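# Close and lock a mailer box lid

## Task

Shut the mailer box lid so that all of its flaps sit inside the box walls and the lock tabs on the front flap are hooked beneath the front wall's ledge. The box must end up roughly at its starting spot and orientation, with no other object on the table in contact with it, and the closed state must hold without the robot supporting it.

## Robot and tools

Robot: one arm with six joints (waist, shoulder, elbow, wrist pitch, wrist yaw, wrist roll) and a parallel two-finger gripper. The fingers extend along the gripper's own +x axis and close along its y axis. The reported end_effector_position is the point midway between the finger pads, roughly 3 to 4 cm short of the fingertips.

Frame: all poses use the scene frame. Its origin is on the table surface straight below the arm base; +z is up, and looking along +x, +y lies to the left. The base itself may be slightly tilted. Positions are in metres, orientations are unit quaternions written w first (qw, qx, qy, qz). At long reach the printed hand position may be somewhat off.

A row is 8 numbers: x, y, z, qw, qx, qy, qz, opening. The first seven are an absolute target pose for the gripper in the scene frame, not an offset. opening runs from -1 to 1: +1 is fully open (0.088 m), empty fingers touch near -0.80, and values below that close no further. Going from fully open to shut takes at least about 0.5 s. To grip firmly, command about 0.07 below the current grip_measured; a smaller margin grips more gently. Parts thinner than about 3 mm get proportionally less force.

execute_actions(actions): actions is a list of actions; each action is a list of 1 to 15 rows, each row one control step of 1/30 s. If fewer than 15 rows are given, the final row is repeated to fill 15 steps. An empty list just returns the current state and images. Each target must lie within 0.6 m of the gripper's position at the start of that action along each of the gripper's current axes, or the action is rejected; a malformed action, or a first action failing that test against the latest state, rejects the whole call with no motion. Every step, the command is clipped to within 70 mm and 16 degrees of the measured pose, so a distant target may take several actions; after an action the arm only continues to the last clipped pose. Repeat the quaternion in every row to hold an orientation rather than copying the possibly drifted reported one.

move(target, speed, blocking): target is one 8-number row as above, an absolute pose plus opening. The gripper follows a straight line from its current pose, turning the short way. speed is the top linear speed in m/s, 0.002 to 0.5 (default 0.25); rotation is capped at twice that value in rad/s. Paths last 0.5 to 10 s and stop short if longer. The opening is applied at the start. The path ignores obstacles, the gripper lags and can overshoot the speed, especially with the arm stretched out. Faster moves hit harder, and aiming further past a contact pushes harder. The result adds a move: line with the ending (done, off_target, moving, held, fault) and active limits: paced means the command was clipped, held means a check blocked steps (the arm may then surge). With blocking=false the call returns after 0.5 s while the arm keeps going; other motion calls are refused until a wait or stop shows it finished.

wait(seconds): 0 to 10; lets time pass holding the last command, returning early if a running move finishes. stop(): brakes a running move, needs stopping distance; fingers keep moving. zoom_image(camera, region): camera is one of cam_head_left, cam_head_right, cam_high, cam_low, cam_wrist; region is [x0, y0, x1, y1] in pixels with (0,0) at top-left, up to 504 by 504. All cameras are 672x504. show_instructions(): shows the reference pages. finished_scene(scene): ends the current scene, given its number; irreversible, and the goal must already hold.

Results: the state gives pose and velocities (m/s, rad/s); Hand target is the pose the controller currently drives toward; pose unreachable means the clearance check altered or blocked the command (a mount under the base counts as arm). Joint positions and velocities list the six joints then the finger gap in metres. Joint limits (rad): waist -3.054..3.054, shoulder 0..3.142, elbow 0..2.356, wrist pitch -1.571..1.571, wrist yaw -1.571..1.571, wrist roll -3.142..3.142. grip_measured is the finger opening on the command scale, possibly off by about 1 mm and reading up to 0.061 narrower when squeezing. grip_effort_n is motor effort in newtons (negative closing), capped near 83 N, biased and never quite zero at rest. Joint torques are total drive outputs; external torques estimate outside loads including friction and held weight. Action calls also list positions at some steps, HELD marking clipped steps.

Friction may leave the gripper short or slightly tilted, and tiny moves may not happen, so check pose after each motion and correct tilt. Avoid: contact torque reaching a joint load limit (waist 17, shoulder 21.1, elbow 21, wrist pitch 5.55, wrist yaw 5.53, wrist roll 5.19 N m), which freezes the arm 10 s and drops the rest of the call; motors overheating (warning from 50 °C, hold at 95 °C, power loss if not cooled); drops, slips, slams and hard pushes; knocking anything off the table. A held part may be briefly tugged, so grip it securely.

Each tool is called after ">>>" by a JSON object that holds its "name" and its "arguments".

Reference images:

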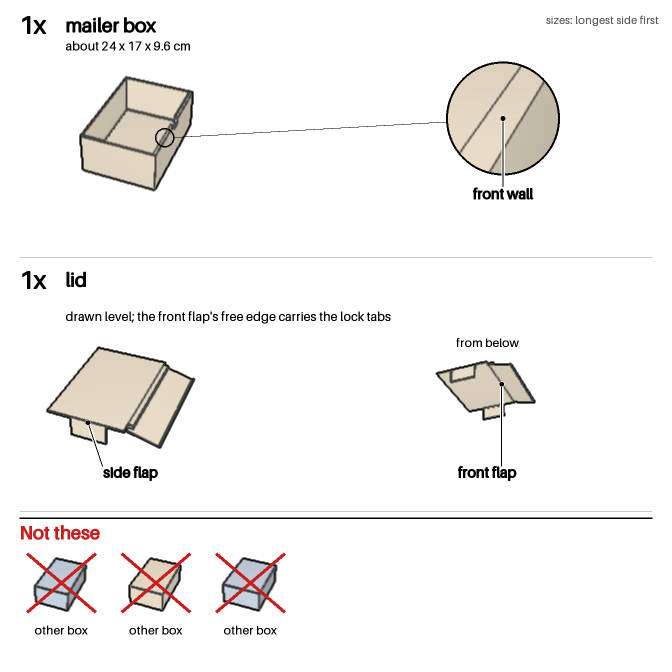

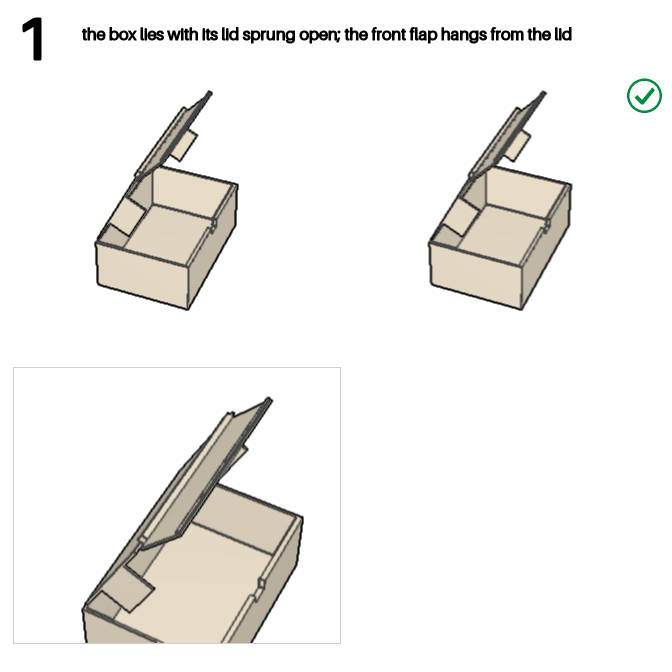

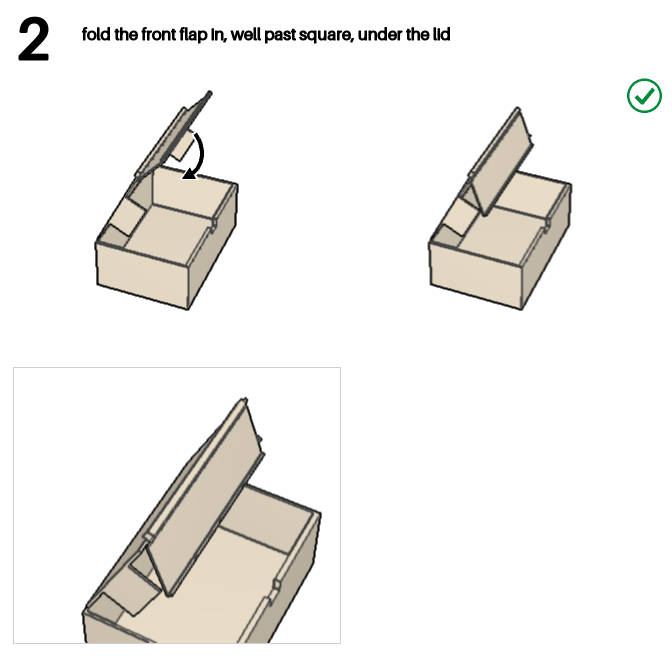

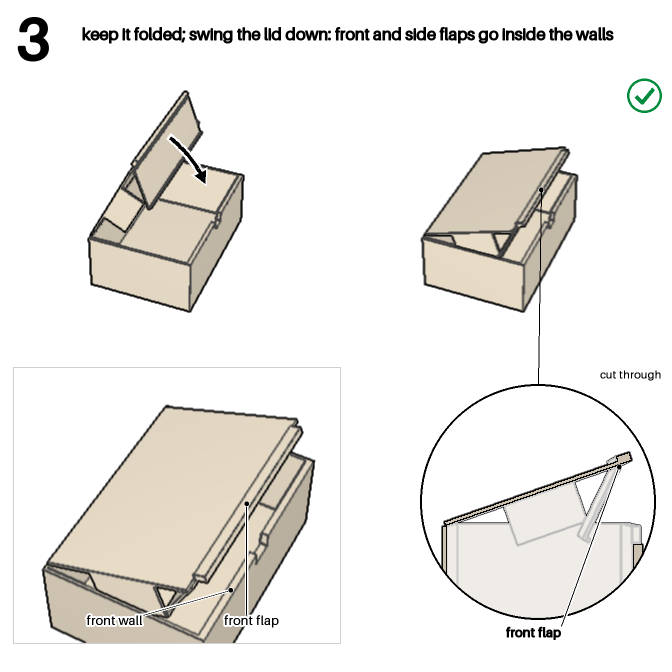

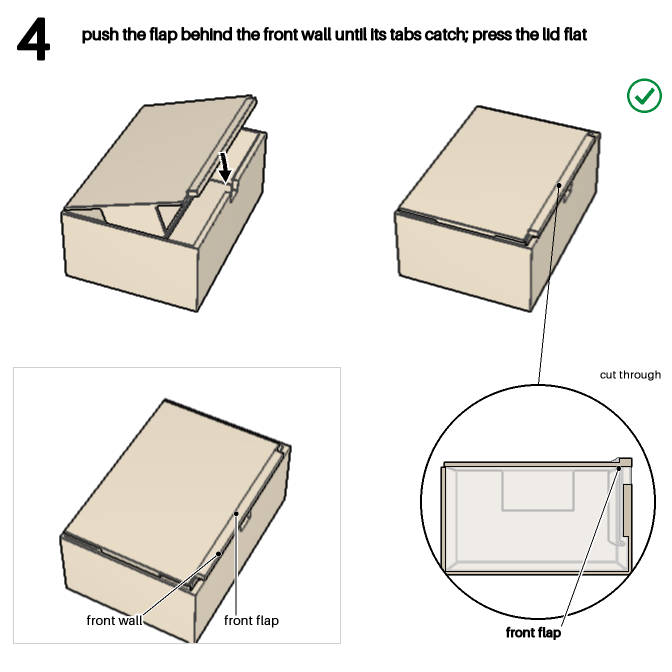

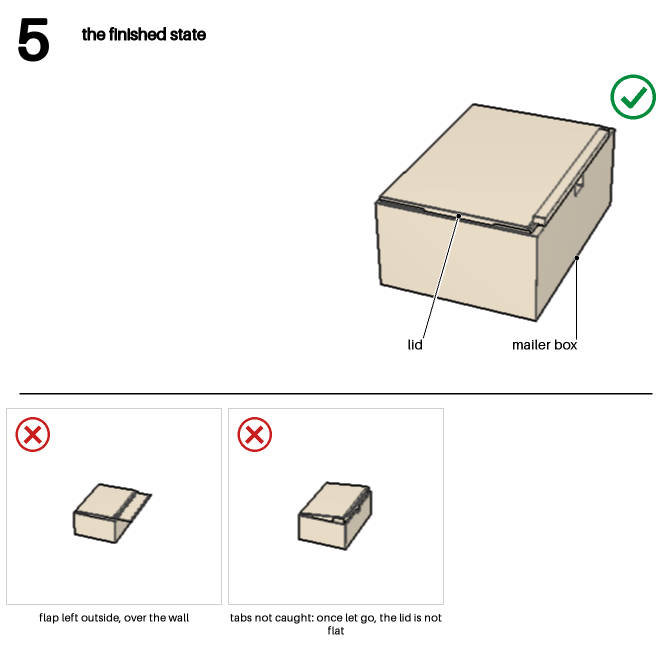

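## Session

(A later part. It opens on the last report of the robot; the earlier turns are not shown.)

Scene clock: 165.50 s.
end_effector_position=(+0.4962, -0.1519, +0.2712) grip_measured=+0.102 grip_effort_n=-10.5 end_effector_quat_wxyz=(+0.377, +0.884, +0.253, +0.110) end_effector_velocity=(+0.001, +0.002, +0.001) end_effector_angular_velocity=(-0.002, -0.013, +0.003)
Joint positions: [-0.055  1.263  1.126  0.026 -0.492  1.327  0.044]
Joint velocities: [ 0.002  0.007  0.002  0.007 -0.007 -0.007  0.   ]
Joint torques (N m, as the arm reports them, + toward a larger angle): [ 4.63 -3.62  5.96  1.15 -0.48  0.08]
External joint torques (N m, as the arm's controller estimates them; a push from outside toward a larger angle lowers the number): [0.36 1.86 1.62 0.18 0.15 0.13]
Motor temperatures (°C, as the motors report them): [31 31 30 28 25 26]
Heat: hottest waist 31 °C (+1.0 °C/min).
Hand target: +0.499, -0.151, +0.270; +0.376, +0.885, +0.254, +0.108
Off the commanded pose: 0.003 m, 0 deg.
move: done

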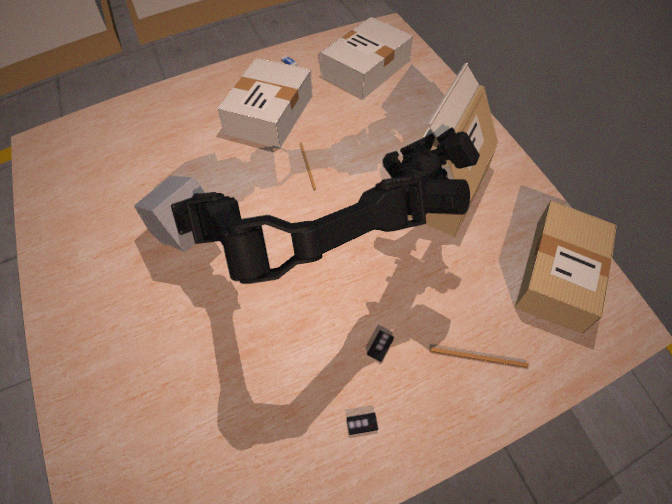

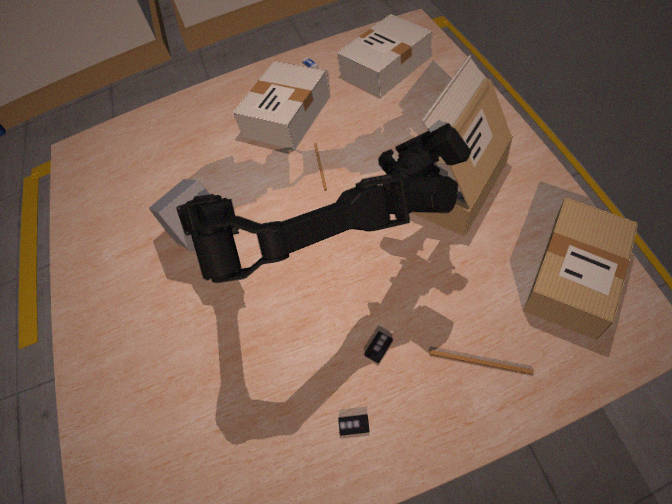

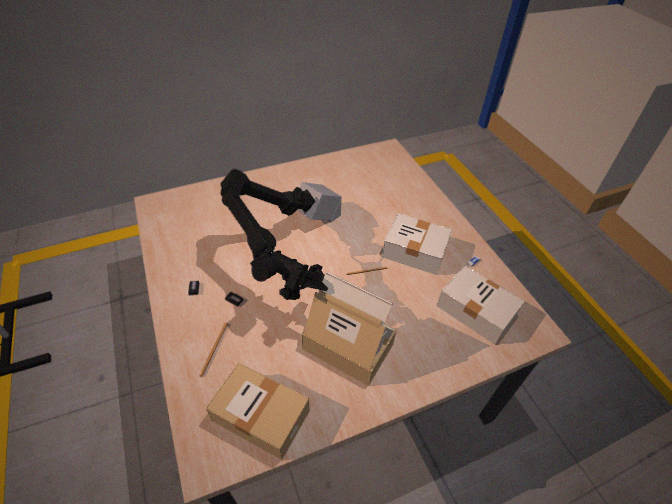

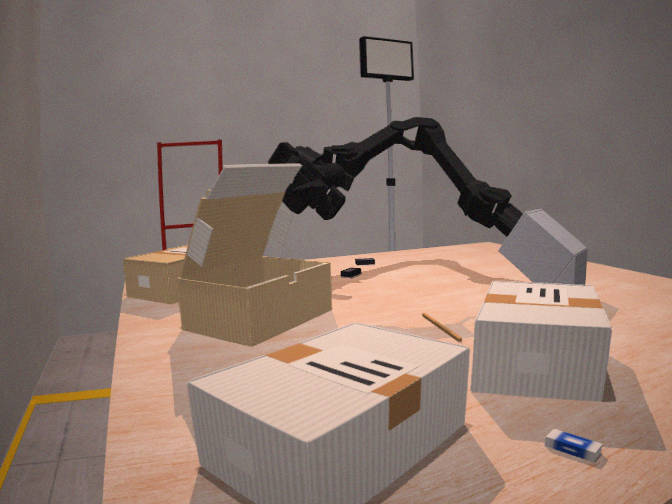

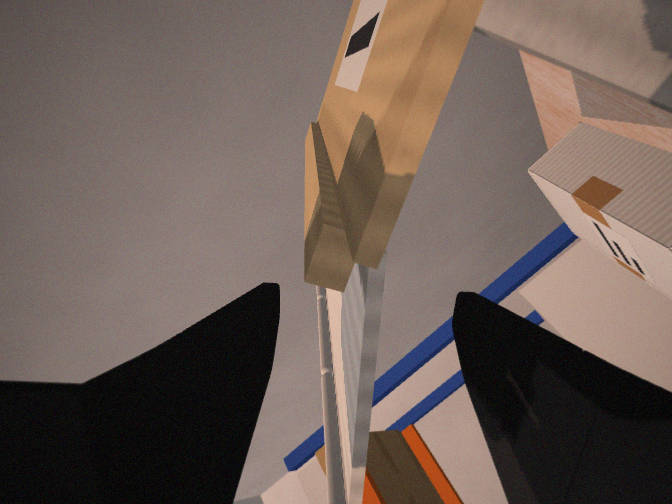

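>>> {"name": "move", "arguments": {"target": [0.503,-0.156,0.262,0.376,0.885,0.254,0.108,-0.3], "speed": 0.05}}

>>> {"name": "move", "arguments": {"target": [0.503,-0.156,0.262,0.376,0.885,0.254,0.108,-1]}}

>>> {"name": "move", "arguments": {"target": [0.498,-0.144,0.248,0.68,0.68,0.195,0.195,-1], "speed": 0.15}}

Scene clock: 172.83 s.
end_effector_position=(+0.5004, -0.1565, +0.2669) grip_measured=-0.296 grip_effort_n=-10.5 end_effector_quat_wxyz=(+0.376, +0.884, +0.252, +0.112) end_effector_velocity=(-0.002, +0.000, -0.000) end_effector_angular_velocity=(+0.019, -0.009, +0.018)
Joint positions: [-0.078  1.282  1.145  0.029 -0.518  1.327  0.024]
Joint velocities: [-0.012  0.002  0.002 -0.007 -0.037  0.007 -0.001]
Joint torques (N m, as the arm reports them, + toward a larger angle): [ 3.85 -3.54  5.76  1.14 -0.67 -0.04]
External joint torques (N m, as the arm's controller estimates them; a push from outside toward a larger angle lowers the number): [-0.47  2.12  1.44  0.19 -0.04  0.01]
Motor temperatures (°C, as the motors report them): [31 30 30 28 25 26]
Heat: hottest waist 31 °C (+1.0 °C/min).
Hand target: +0.503, -0.156, +0.262; +0.376, +0.885, +0.254, +0.108
Off the commanded pose: 0.006 m, 1 deg.
move: done

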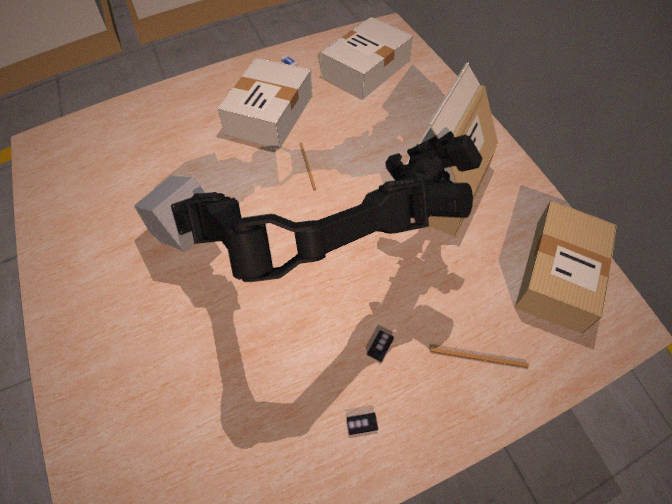

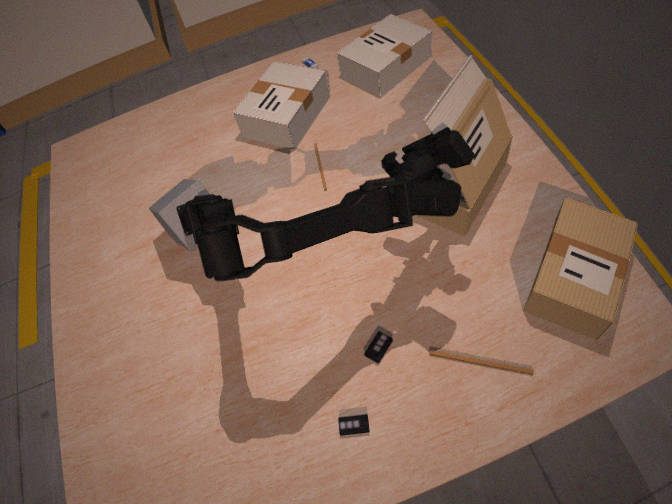

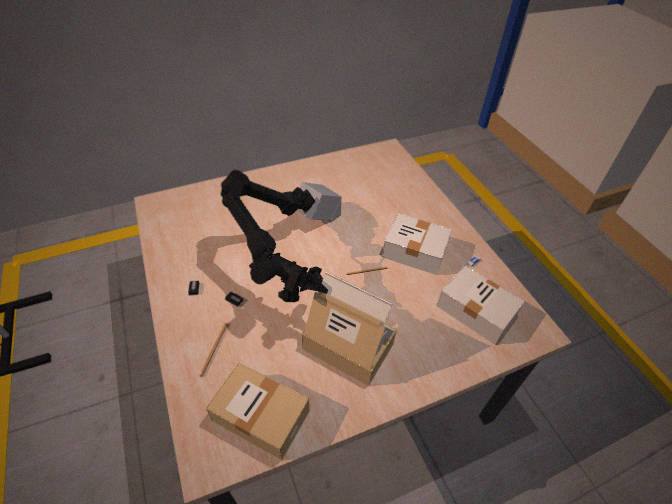

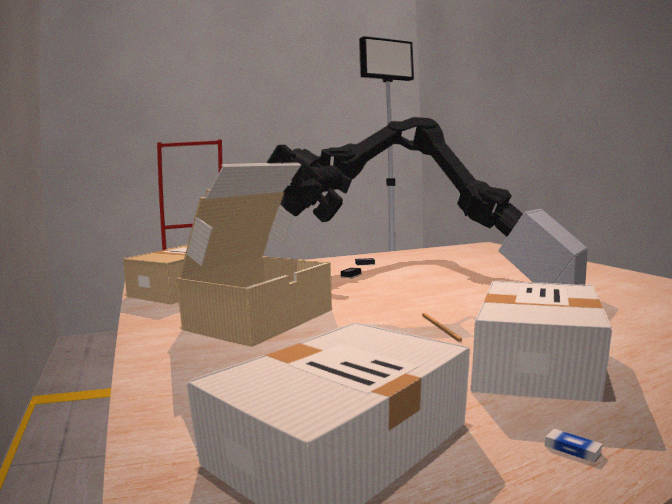

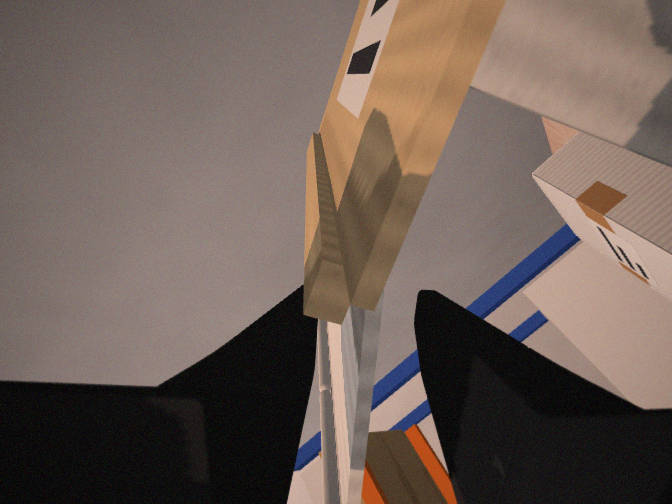

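Scene clock: 173.53 s.
end_effector_position=(+0.5004, -0.1559, +0.2668) grip_measured=-0.775 grip_effort_n=-83.5 end_effector_quat_wxyz=(+0.376, +0.884, +0.253, +0.114) end_effector_velocity=(-0.002, +0.001, -0.003) end_effector_angular_velocity=(+0.009, +0.012, +0.009)
Joint positions: [-0.078  1.284  1.145  0.029 -0.522  1.327  0.001]
Joint velocities: [-0.007 -0.002 -0.007 -0.007 -0.007  0.007 -0.   ]
Joint torques (N m, as the arm reports them, + toward a larger angle): [ 3.96 -3.67  5.85  1.13 -0.54 -0.04]
External joint torques (N m, as the arm's controller estimates them; a push from outside toward a larger angle lowers the number): [-0.33  1.96  1.57  0.19  0.07  0.  ]
Motor temperatures (°C, as the motors report them): [31 30 30 28 25 26]
Heat: hottest waist 31 °C (+1.0 °C/min).
Hand target: +0.503, -0.156, +0.262; +0.376, +0.885, +0.254, +0.108
Off the commanded pose: 0.005 m, 1 deg.
move: done

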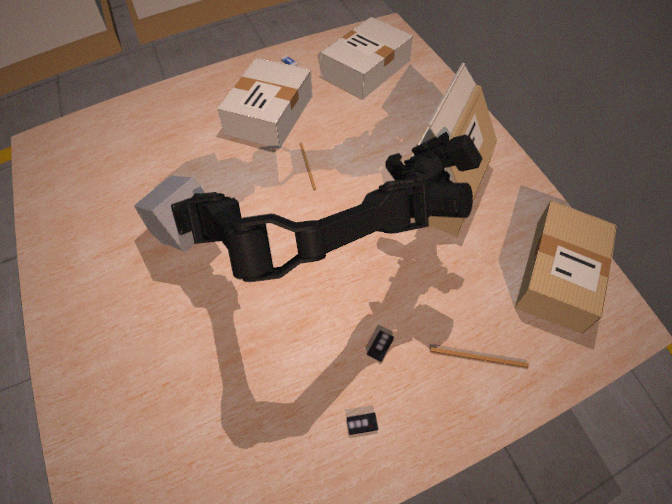

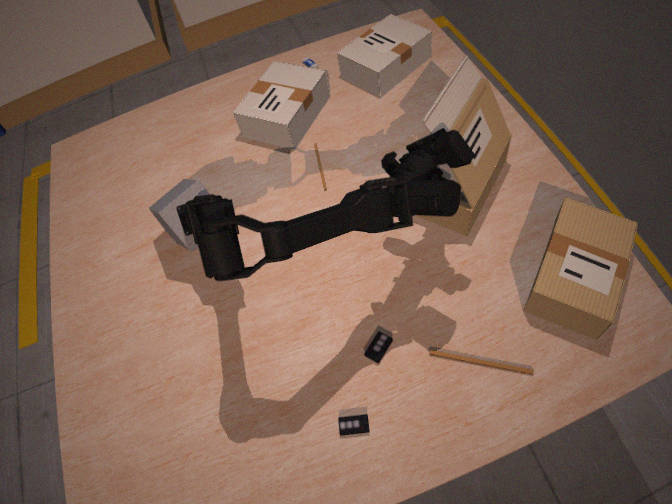

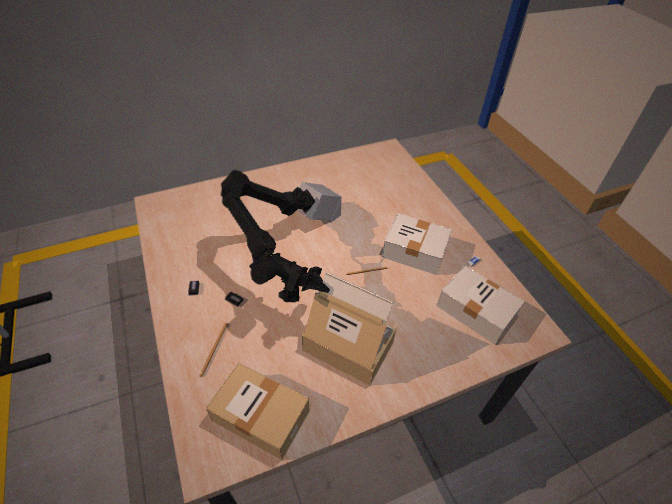

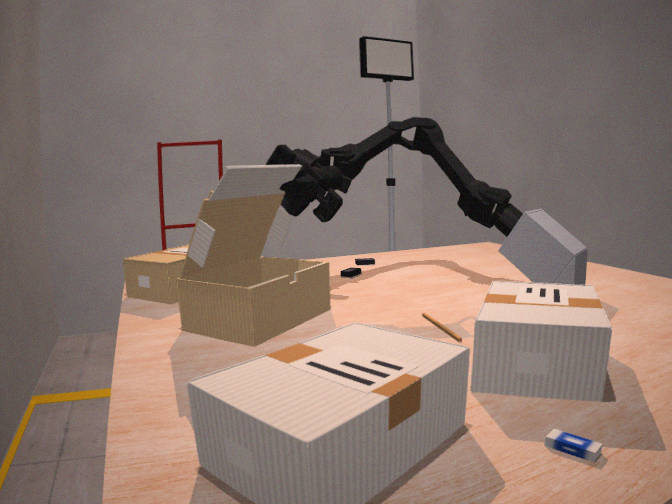

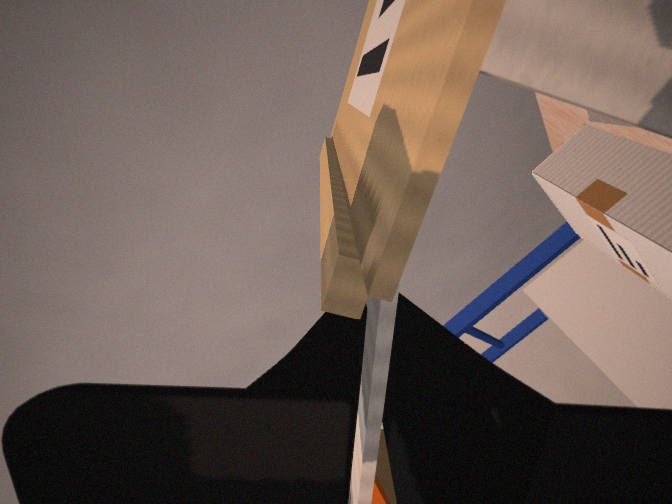

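Scene clock: 176.50 s.
end_effector_position=(+0.4981, -0.1498, +0.2550) grip_measured=-0.775 grip_effort_n=-83.5 end_effector_quat_wxyz=(+0.681, +0.681, +0.186, +0.196) end_effector_velocity=(-0.001, -0.001, +0.001) end_effector_angular_velocity=(-0.016, -0.013, +0.004)
Joint positions: [-0.094  1.288  1.089  0.104 -0.532  0.565  0.001]
Joint velocities: [-0.002 -0.002  0.002 -0.007 -0.007 -0.022 -0.   ]
Joint torques (N m, as the arm reports them, + toward a larger angle): [ 4.33 -3.78  4.03  1.1  -0.62 -0.26]
External joint torques (N m, as the arm's controller estimates them; a push from outside toward a larger angle lowers the number): [-0.03  2.   -0.27  0.12  0.01 -0.2 ]
Motor temperatures (°C, as the motors report them): [31 30 30 28 25 26]
Heat: hottest waist 31 °C (+1.0 °C/min).
Hand target: +0.498, -0.144, +0.248; +0.680, +0.680, +0.195, +0.195
Off the commanded pose: 0.009 m, 1 deg.
move: off_target

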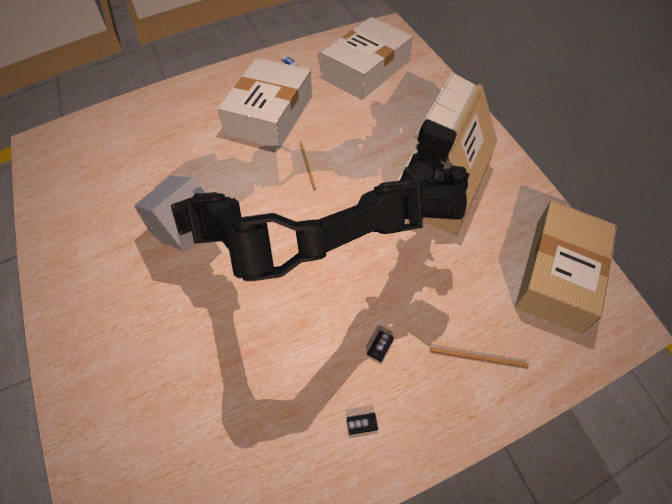

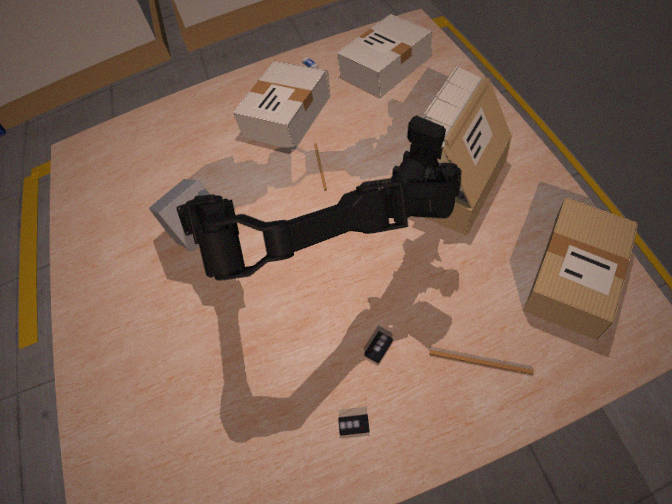

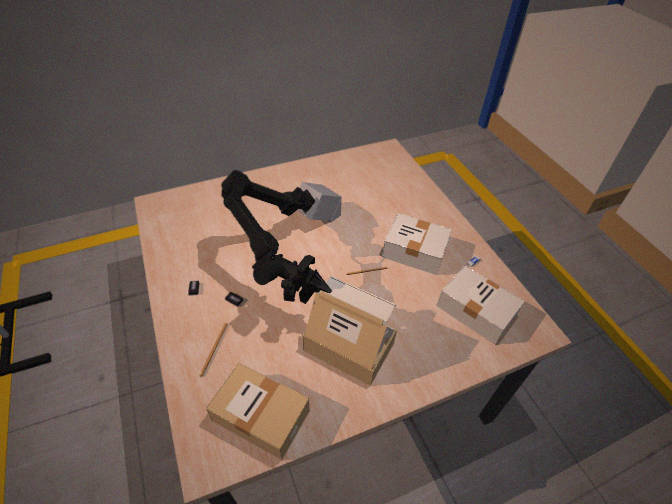

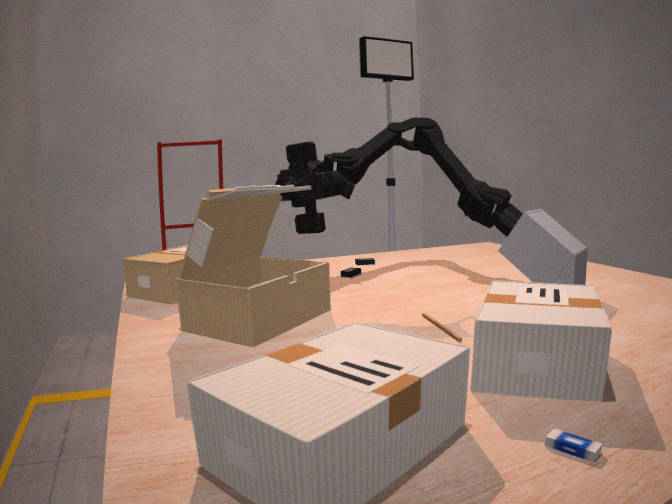

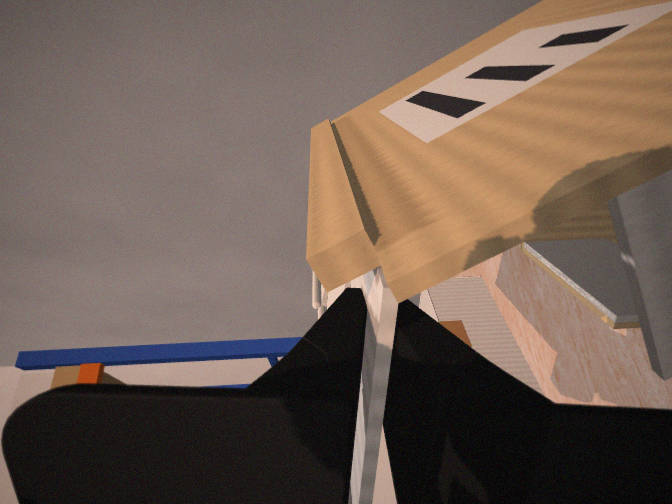

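>>> {"name": "move", "arguments": {"target": [0.478,-0.118,0.2,0.925,0.292,0.073,0.231,-1], "speed": 0.15}}

>>> {"name": "move", "arguments": {"target": [0.467,-0.096,0.158,0.976,-0.068,-0.015,0.207,-1], "speed": 0.12}}

Scene clock: 185.80 s.
end_effector_position=(+0.4784, -0.1197, +0.2075) grip_measured=-0.775 grip_effort_n=-83.5 end_effector_quat_wxyz=(+0.924, +0.294, +0.065, +0.234) end_effector_velocity=(-0.001, +0.002, -0.001) end_effector_angular_velocity=(-0.017, -0.012, +0.004)
Joint positions: [-0.151  1.321  0.842  0.44  -0.563 -0.366  0.001]
Joint velocities: [-0.002  0.002 -0.007  0.007 -0.007 -0.022 -0.   ]
Joint torques (N m, as the arm reports them, + toward a larger angle): [ 3.8  -3.75  3.55  1.24 -0.37 -0.24]
External joint torques (N m, as the arm's controller estimates them; a push from outside toward a larger angle lowers the number): [-0.52  1.72  0.01  0.26  0.25 -0.2 ]
Motor temperatures (°C, as the motors report them): [31 30 30 29 25 26]
Heat: hottest waist 31 °C (+0.0 °C/min).
Hand target: +0.478, -0.118, +0.200; +0.925, +0.292, +0.073, +0.231
Off the commanded pose: 0.008 m, 1 deg.
move: done

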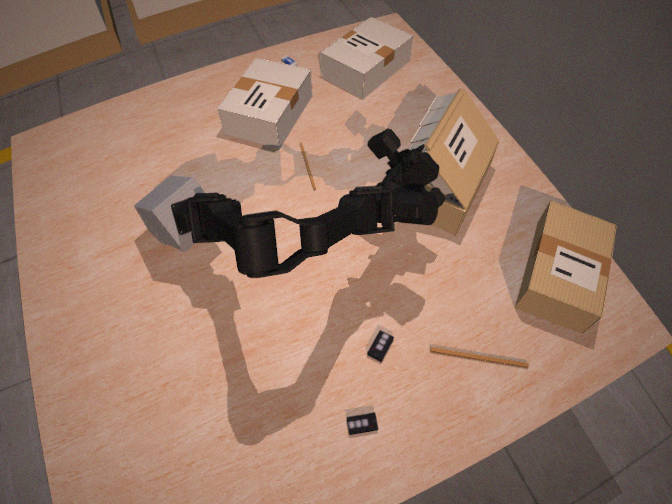

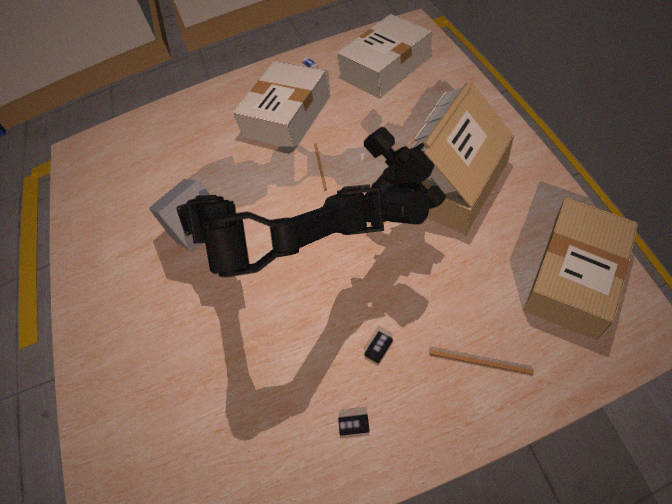

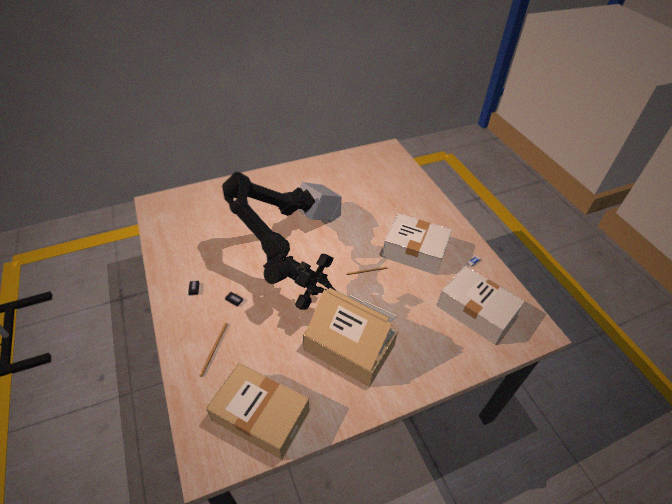

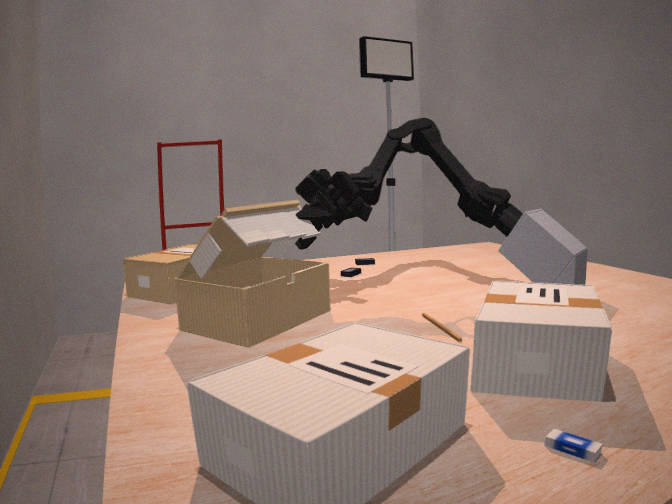

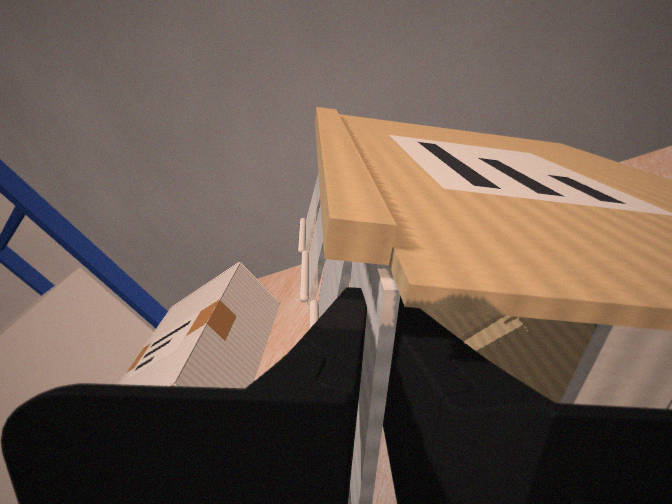

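Scene clock: 189.33 s.
end_effector_position=(+0.4682, -0.0979, +0.1637) grip_measured=-0.775 grip_effort_n=-83.5 end_effector_quat_wxyz=(+0.976, -0.065, -0.022, +0.206) end_effector_velocity=(-0.003, +0.005, -0.004) end_effector_angular_velocity=(-0.012, +0.002, +0.018)
Joint positions: [-0.2    1.449  0.694  0.785 -0.567 -1.078  0.001]
Joint velocities: [-0.002  0.007 -0.007 -0.007 -0.007 -0.022 -0.   ]
Joint torques (N m, as the arm reports them, + toward a larger angle): [ 4.25 -3.91  2.51  1.21 -0.43 -0.22]
External joint torques (N m, as the arm's controller estimates them; a push from outside toward a larger angle lowers the number): [-0.26  1.53 -0.11  0.2   0.18 -0.24]
Motor temperatures (°C, as the motors report them): [31 30 30 29 25 26]
Heat: hottest waist 31 °C (+0.0 °C/min).
Hand target: +0.467, -0.096, +0.158; +0.976, -0.068, -0.015, +0.207
Off the commanded pose: 0.006 m, 1 deg.
move: done

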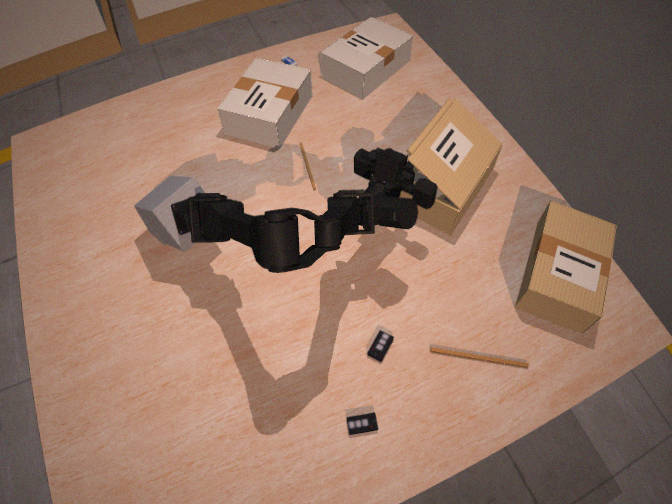

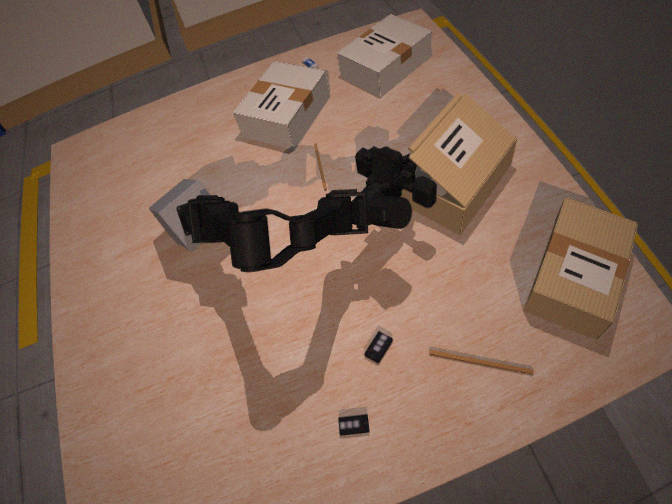

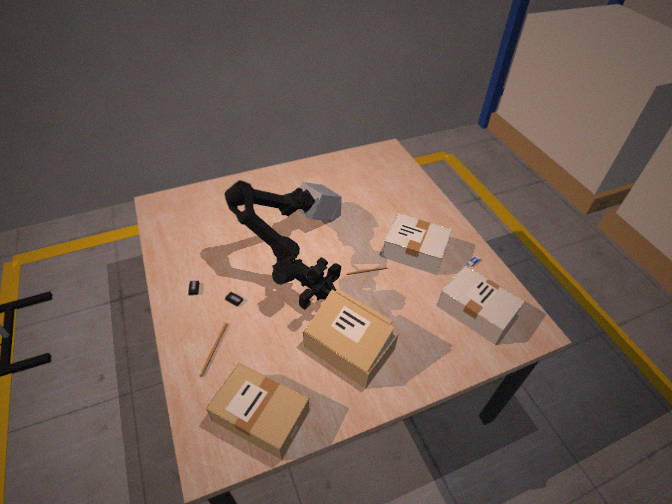

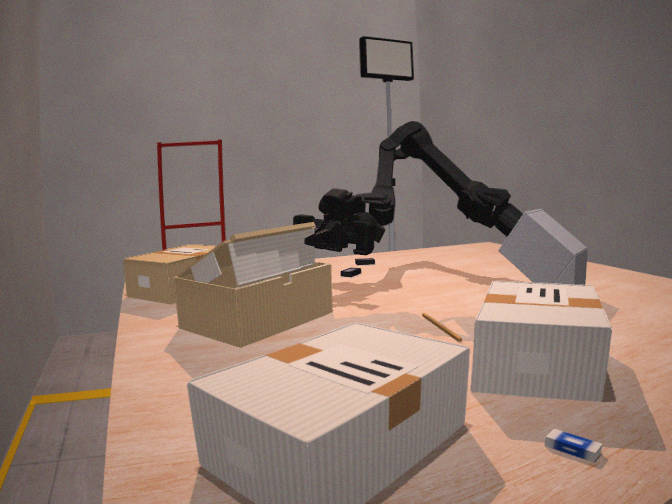

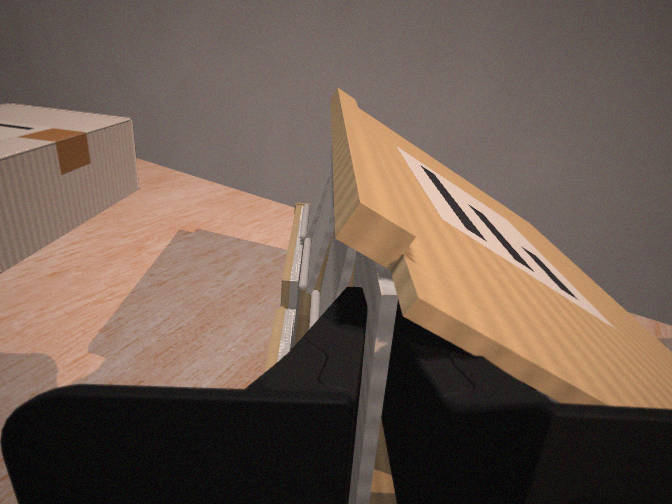

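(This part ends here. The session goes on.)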